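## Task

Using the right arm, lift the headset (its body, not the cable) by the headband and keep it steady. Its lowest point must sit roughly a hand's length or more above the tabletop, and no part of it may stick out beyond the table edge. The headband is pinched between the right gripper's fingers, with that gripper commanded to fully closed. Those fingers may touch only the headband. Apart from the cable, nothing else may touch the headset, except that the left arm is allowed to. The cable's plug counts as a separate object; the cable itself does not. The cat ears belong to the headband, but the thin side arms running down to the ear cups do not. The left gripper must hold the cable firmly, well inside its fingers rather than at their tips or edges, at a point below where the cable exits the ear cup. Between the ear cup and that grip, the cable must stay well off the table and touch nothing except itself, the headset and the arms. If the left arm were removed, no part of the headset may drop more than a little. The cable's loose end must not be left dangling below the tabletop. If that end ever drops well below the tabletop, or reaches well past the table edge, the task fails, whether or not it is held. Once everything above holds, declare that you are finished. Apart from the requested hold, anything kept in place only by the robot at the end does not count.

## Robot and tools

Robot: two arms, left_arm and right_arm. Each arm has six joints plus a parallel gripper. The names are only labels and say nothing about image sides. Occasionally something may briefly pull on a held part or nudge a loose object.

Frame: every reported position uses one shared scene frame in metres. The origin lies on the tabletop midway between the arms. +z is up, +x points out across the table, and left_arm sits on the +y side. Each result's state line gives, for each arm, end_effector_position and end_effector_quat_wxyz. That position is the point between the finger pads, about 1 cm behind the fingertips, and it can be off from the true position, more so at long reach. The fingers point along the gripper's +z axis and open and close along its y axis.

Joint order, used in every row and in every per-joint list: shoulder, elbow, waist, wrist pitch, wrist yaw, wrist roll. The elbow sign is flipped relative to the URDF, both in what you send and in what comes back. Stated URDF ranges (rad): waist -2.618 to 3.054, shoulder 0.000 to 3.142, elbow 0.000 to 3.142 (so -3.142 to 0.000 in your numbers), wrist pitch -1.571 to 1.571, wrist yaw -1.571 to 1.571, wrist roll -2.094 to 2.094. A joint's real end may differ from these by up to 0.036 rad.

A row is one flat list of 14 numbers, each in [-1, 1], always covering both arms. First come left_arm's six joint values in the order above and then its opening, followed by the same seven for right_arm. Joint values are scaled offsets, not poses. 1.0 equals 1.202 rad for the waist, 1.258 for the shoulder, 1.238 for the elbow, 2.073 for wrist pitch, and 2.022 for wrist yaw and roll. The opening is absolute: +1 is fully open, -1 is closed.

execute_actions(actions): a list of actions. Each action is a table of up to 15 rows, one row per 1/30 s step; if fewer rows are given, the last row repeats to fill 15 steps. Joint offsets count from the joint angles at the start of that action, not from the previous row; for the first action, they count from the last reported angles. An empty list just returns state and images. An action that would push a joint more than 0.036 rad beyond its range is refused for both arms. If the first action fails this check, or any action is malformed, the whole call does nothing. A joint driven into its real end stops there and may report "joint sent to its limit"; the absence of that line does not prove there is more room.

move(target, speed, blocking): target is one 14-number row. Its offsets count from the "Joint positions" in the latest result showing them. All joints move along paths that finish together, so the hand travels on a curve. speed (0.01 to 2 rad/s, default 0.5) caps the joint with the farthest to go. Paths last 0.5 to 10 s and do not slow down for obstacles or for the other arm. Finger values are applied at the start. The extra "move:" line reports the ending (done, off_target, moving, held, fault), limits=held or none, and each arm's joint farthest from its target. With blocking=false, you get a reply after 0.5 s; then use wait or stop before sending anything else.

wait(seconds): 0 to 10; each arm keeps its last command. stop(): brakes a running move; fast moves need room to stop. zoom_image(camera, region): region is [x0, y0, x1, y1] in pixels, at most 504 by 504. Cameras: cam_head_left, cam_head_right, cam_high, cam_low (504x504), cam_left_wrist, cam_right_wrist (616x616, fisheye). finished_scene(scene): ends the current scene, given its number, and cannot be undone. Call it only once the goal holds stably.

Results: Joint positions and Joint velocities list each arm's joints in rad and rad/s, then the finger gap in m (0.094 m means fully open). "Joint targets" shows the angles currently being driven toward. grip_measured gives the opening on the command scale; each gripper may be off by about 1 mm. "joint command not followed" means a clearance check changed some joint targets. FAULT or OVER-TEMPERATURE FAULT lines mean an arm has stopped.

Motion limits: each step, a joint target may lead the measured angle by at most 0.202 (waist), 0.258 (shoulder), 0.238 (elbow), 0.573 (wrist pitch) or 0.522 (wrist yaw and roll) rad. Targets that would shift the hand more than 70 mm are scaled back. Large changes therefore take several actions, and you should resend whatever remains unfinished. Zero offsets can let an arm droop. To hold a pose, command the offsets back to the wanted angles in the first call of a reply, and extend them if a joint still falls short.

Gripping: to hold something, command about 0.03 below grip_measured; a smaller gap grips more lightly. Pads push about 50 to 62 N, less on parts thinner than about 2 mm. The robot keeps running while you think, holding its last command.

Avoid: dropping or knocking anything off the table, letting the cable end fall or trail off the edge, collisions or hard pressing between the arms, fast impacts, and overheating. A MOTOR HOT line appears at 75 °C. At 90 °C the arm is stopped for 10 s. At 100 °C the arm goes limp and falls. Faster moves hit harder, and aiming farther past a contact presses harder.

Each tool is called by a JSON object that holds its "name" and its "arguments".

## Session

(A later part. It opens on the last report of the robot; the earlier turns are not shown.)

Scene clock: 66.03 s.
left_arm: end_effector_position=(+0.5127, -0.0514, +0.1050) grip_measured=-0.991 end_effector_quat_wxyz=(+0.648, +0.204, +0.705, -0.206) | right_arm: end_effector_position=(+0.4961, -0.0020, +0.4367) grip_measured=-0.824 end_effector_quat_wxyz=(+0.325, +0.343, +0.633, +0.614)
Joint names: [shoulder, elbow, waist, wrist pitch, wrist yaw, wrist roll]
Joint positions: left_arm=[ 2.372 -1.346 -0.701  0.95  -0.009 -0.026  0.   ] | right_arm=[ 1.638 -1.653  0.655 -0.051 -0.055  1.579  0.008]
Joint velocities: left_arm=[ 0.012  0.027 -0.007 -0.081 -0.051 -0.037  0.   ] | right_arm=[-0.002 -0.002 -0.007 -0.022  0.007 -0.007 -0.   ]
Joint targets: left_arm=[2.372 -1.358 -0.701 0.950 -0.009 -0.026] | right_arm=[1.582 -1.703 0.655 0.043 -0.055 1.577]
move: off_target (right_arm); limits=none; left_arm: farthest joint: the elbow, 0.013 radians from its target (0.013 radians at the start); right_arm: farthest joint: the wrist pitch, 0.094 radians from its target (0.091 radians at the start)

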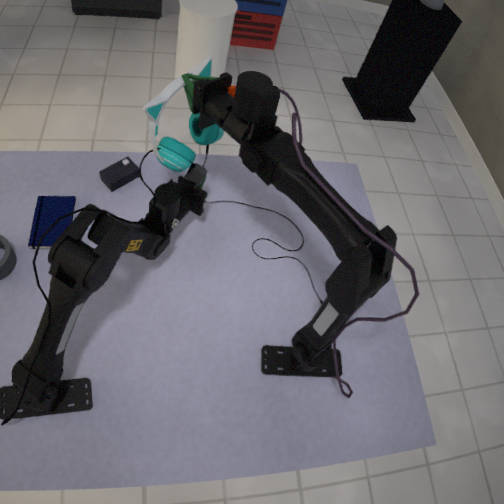

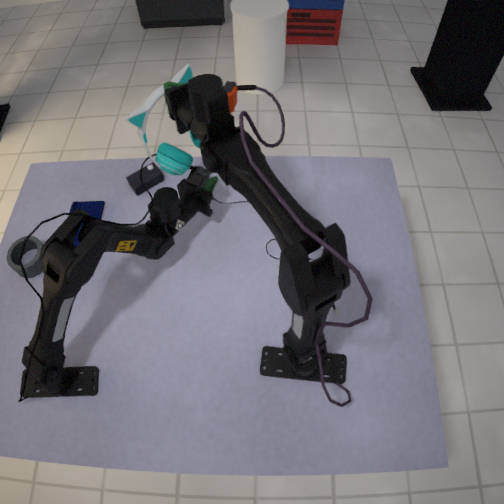

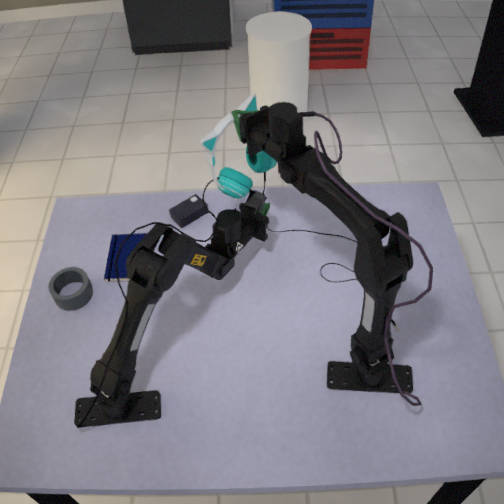

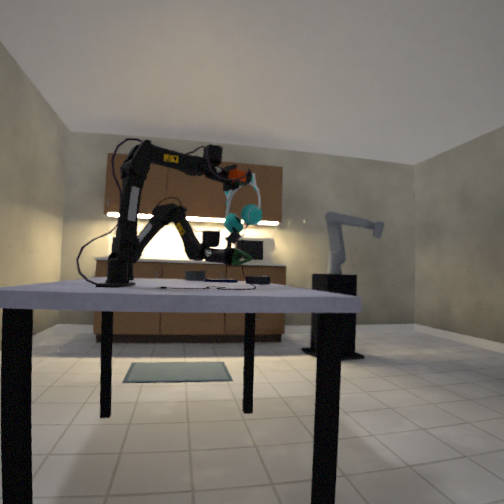

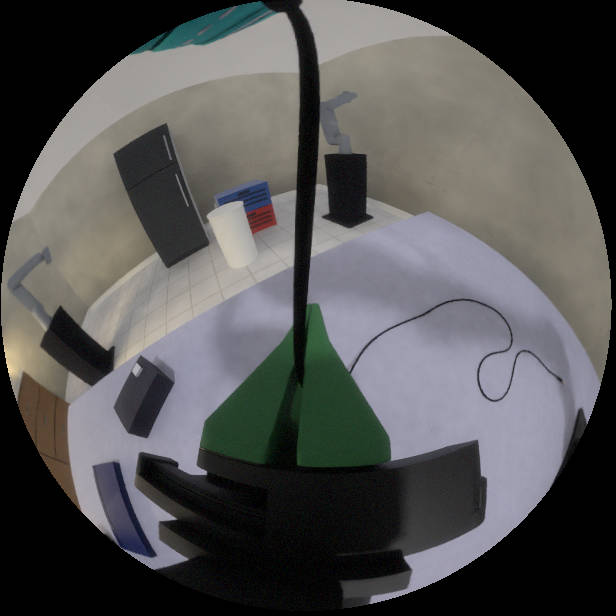

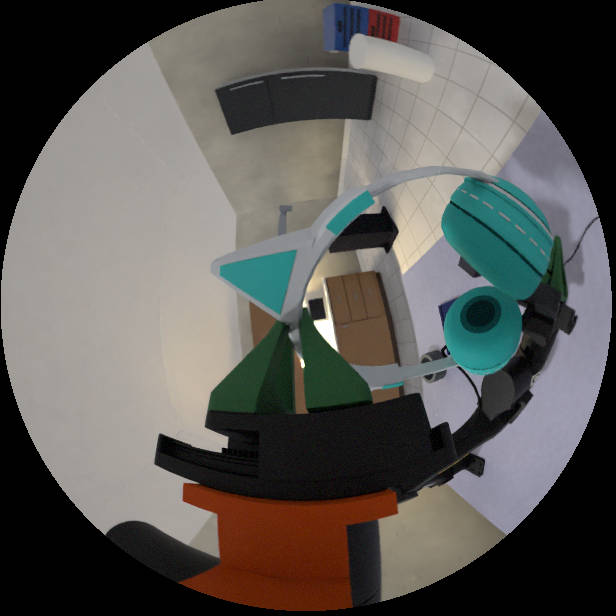

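{"name": "move", "arguments": {"target": [0,0,0,0,0,0,0,-0.044,-0.04,0,0.044,0,0,-1]}}

{"name": "move", "arguments": {"target": [-0.09,0.11,0,0.03,0,0,0,-0.044,-0.04,0,0.044,0,0,-1], "speed": 0.2}}

{"name": "move", "arguments": {"target": [0,-0.01,0,0,0,0,-1,-0.044,-0.04,0,0.044,0,0,-1]}}

Scene clock: 70.37 s.
left_arm: end_effector_position=(+0.5127, -0.0514, +0.1050) grip_measured=-0.002 end_effector_quat_wxyz=(+0.648, +0.204, +0.705, -0.206) | right_arm: end_effector_position=(+0.4965, -0.0018, +0.4336) grip_measured=-0.824 end_effector_quat_wxyz=(+0.323, +0.345, +0.635, +0.612)
Joint names: [shoulder, elbow, waist, wrist pitch, wrist yaw, wrist roll]
Joint positions: left_arm=[ 2.372 -1.346 -0.701  0.95  -0.009 -0.026  0.047] | right_arm=[ 1.639 -1.649  0.655 -0.054 -0.055  1.581  0.008]
Joint velocities: left_arm=[ 0.012 -0.007  0.012 -0.007 -0.037  0.022 -0.001] | right_arm=[ 0.007  0.007  0.012 -0.007  0.037 -0.022  0.001]
Joint targets: left_arm=[2.372 -1.346 -0.701 0.950 -0.009 -0.026] | right_arm=[1.583 -1.702 0.655 0.040 -0.055 1.579]
move: off_target (right_arm); limits=none; left_arm: farthest joint: the waist, 0.000 radians from its target (0.000 radians at the start); right_arm: farthest joint: the wrist pitch, 0.094 radians from its target (0.091 radians at the start)

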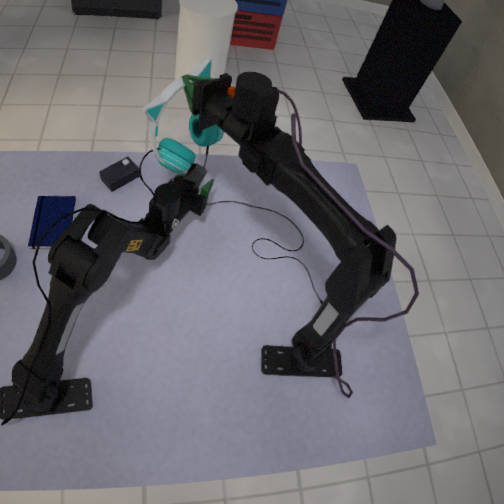

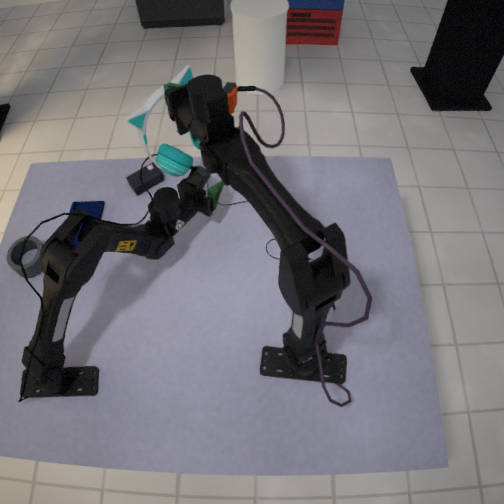

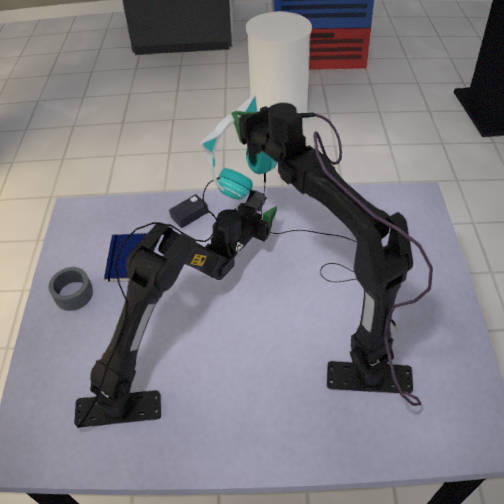

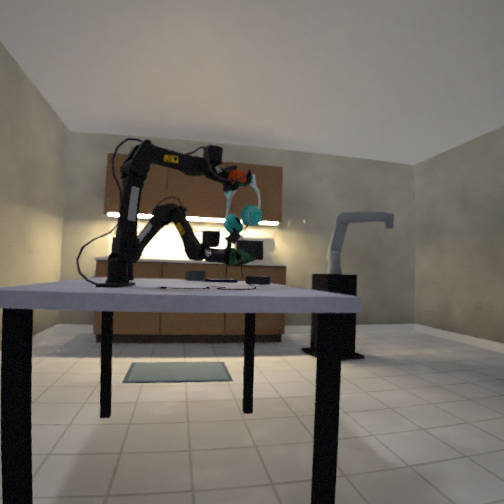

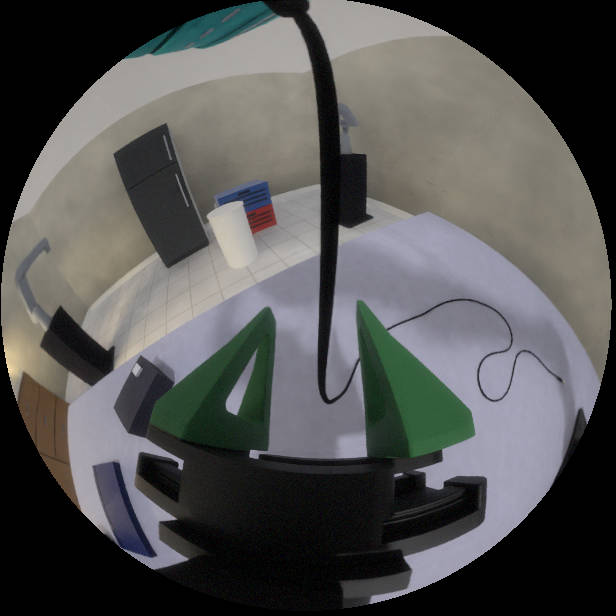

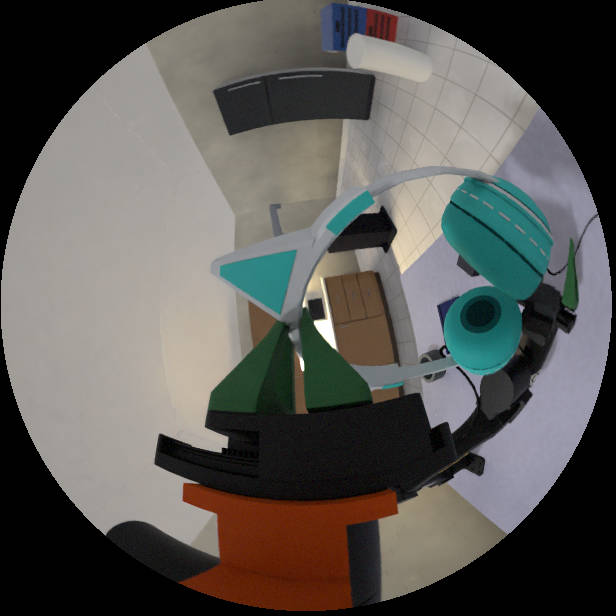

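Scene clock: 71.57 s.
left_arm: end_effector_position=(+0.4933, -0.0382, +0.1103) grip_measured=-0.002 end_effector_quat_wxyz=(+0.645, +0.205, +0.707, -0.205) | right_arm: end_effector_position=(+0.4937, -0.0035, +0.4410) grip_measured=-0.824 end_effector_quat_wxyz=(+0.324, +0.344, +0.629, +0.617)
Joint names: [shoulder, elbow, waist, wrist pitch, wrist yaw, wrist roll]
Joint positions: left_arm=[ 2.29  -1.221 -0.701  0.985 -0.009 -0.026  0.047] | right_arm=[ 1.629 -1.653  0.655 -0.053 -0.055  1.587  0.008]
Joint velocities: left_arm=[-0.012  0.012  0.007 -0.095 -0.11   0.007  0.   ] | right_arm=[-0.007 -0.002  0.017 -0.037 -0.022 -0.051  0.001]
Joint targets: left_arm=[2.258 -1.209 -0.701 1.012 -0.009 -0.026] | right_arm=[1.583 -1.698 0.655 0.038 -0.055 1.581]
move: off_target (left_arm, right_arm); limits=none; left_arm: farthest joint: the shoulder, 0.032 radians from its target (0.113 radians at the start); right_arm: farthest joint: the wrist pitch, 0.090 radians from its target (0.091 radians at the start)

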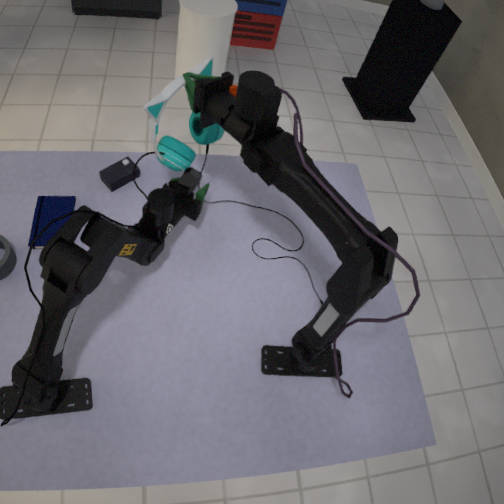

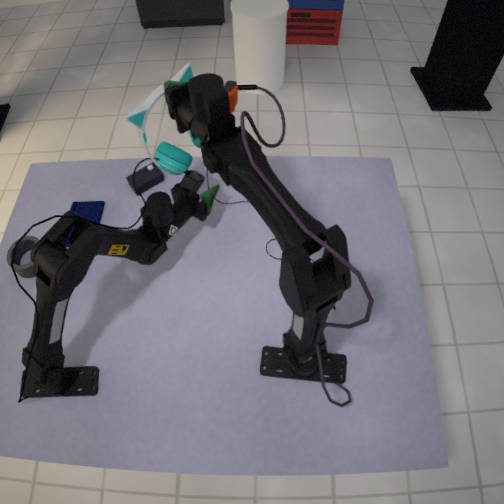

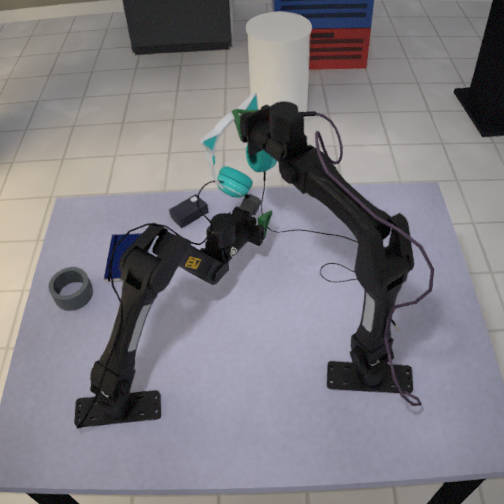

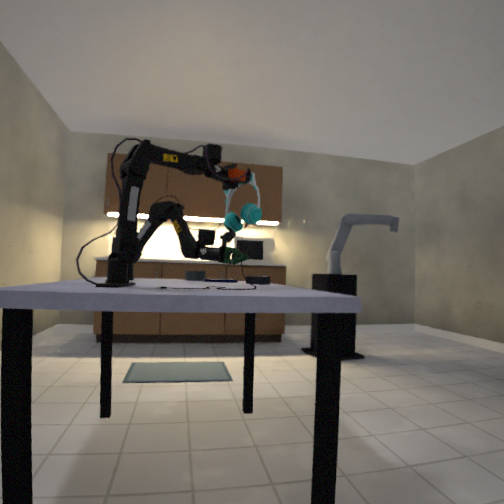

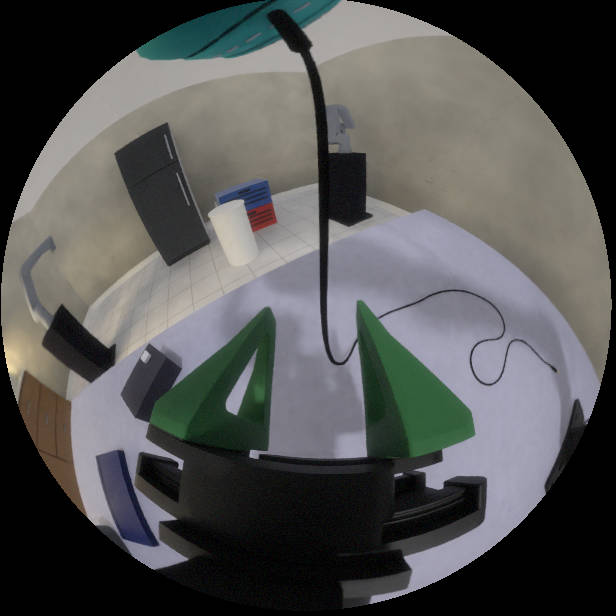

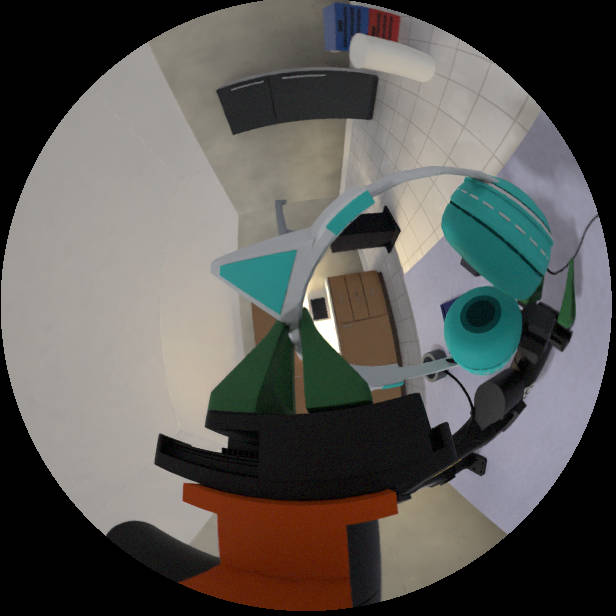

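Scene clock: 72.27 s.
left_arm: end_effector_position=(+0.4931, -0.0381, +0.1084) grip_measured=-0.980 end_effector_quat_wxyz=(+0.642, +0.206, +0.709, -0.204) | right_arm: end_effector_position=(+0.4937, -0.0034, +0.4346) grip_measured=-0.824 end_effector_quat_wxyz=(+0.318, +0.350, +0.634, +0.612)
Joint names: [shoulder, elbow, waist, wrist pitch, wrist yaw, wrist roll]
Joint positions: left_arm=[ 2.29  -1.221 -0.701  0.978 -0.008 -0.026  0.001] | right_arm=[ 1.629 -1.649  0.655 -0.07  -0.055  1.594  0.008]
Joint velocities: left_arm=[-0.017  0.012  0.002  0.066 -0.022  0.081 -0.001] | right_arm=[ 0.002  0.027  0.002 -0.066  0.051  0.022 -0.002]
Joint targets: left_arm=[2.290 -1.234 -0.701 0.986 -0.009 -0.026] | right_arm=[1.574 -1.703 0.655 0.039 -0.055 1.587]
move: off_target (right_arm); limits=none; left_arm: farthest joint: the elbow, 0.012 radians from its target (0.012 radians at the start); right_arm: farthest joint: the wrist pitch, 0.109 radians from its target (0.091 radians at the start)

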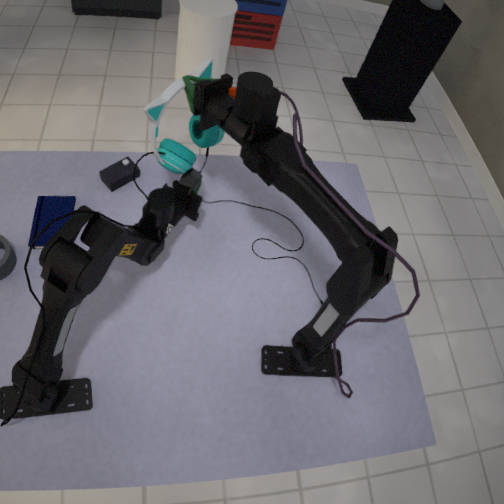

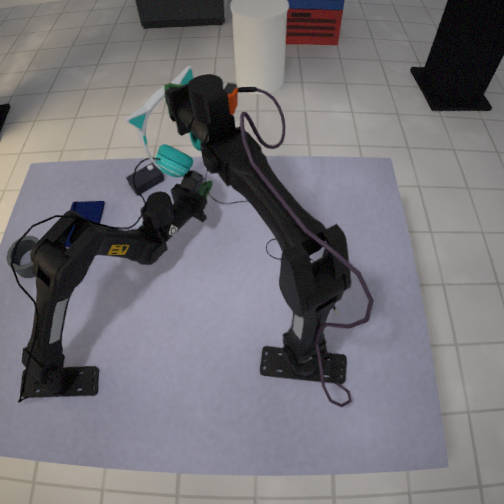

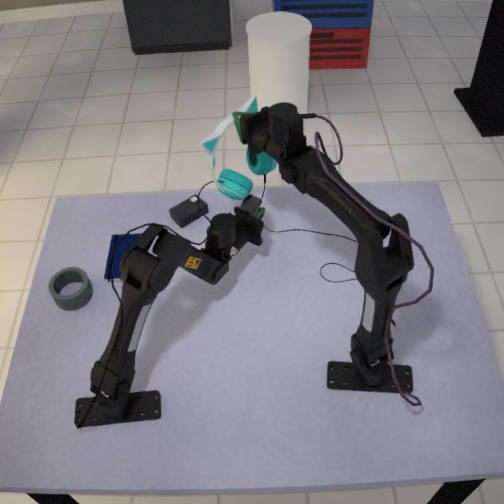

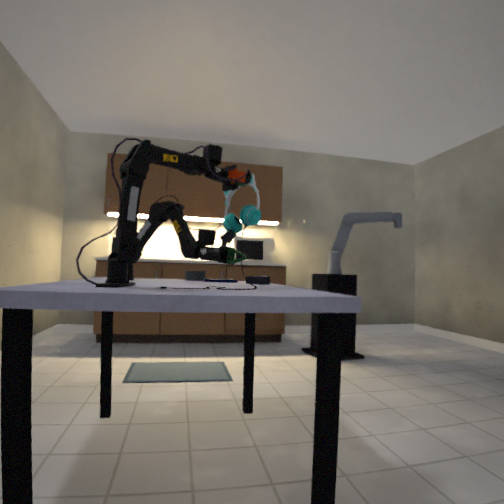

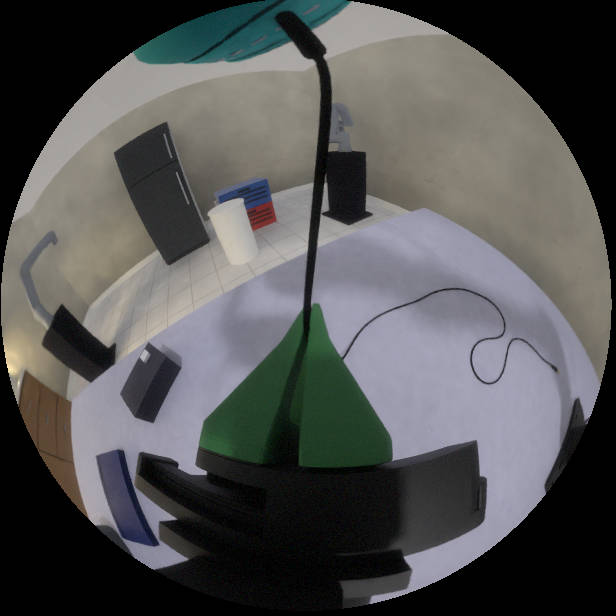

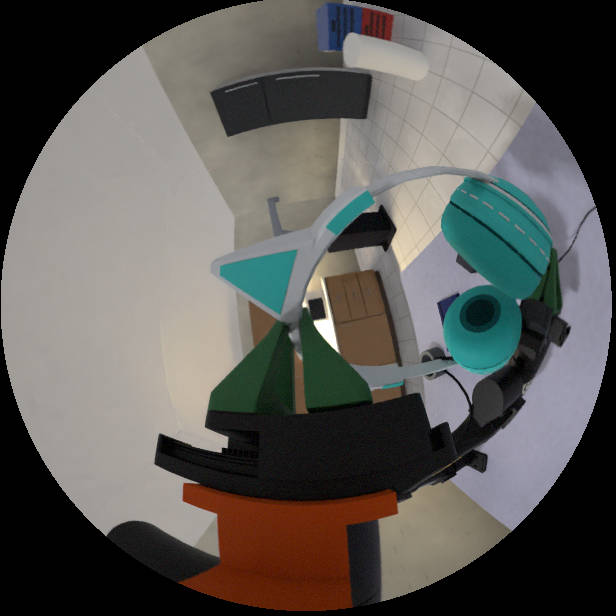

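{"name": "finished_scene", "arguments": {"scene": 1}}

The scene is finished: the task was done.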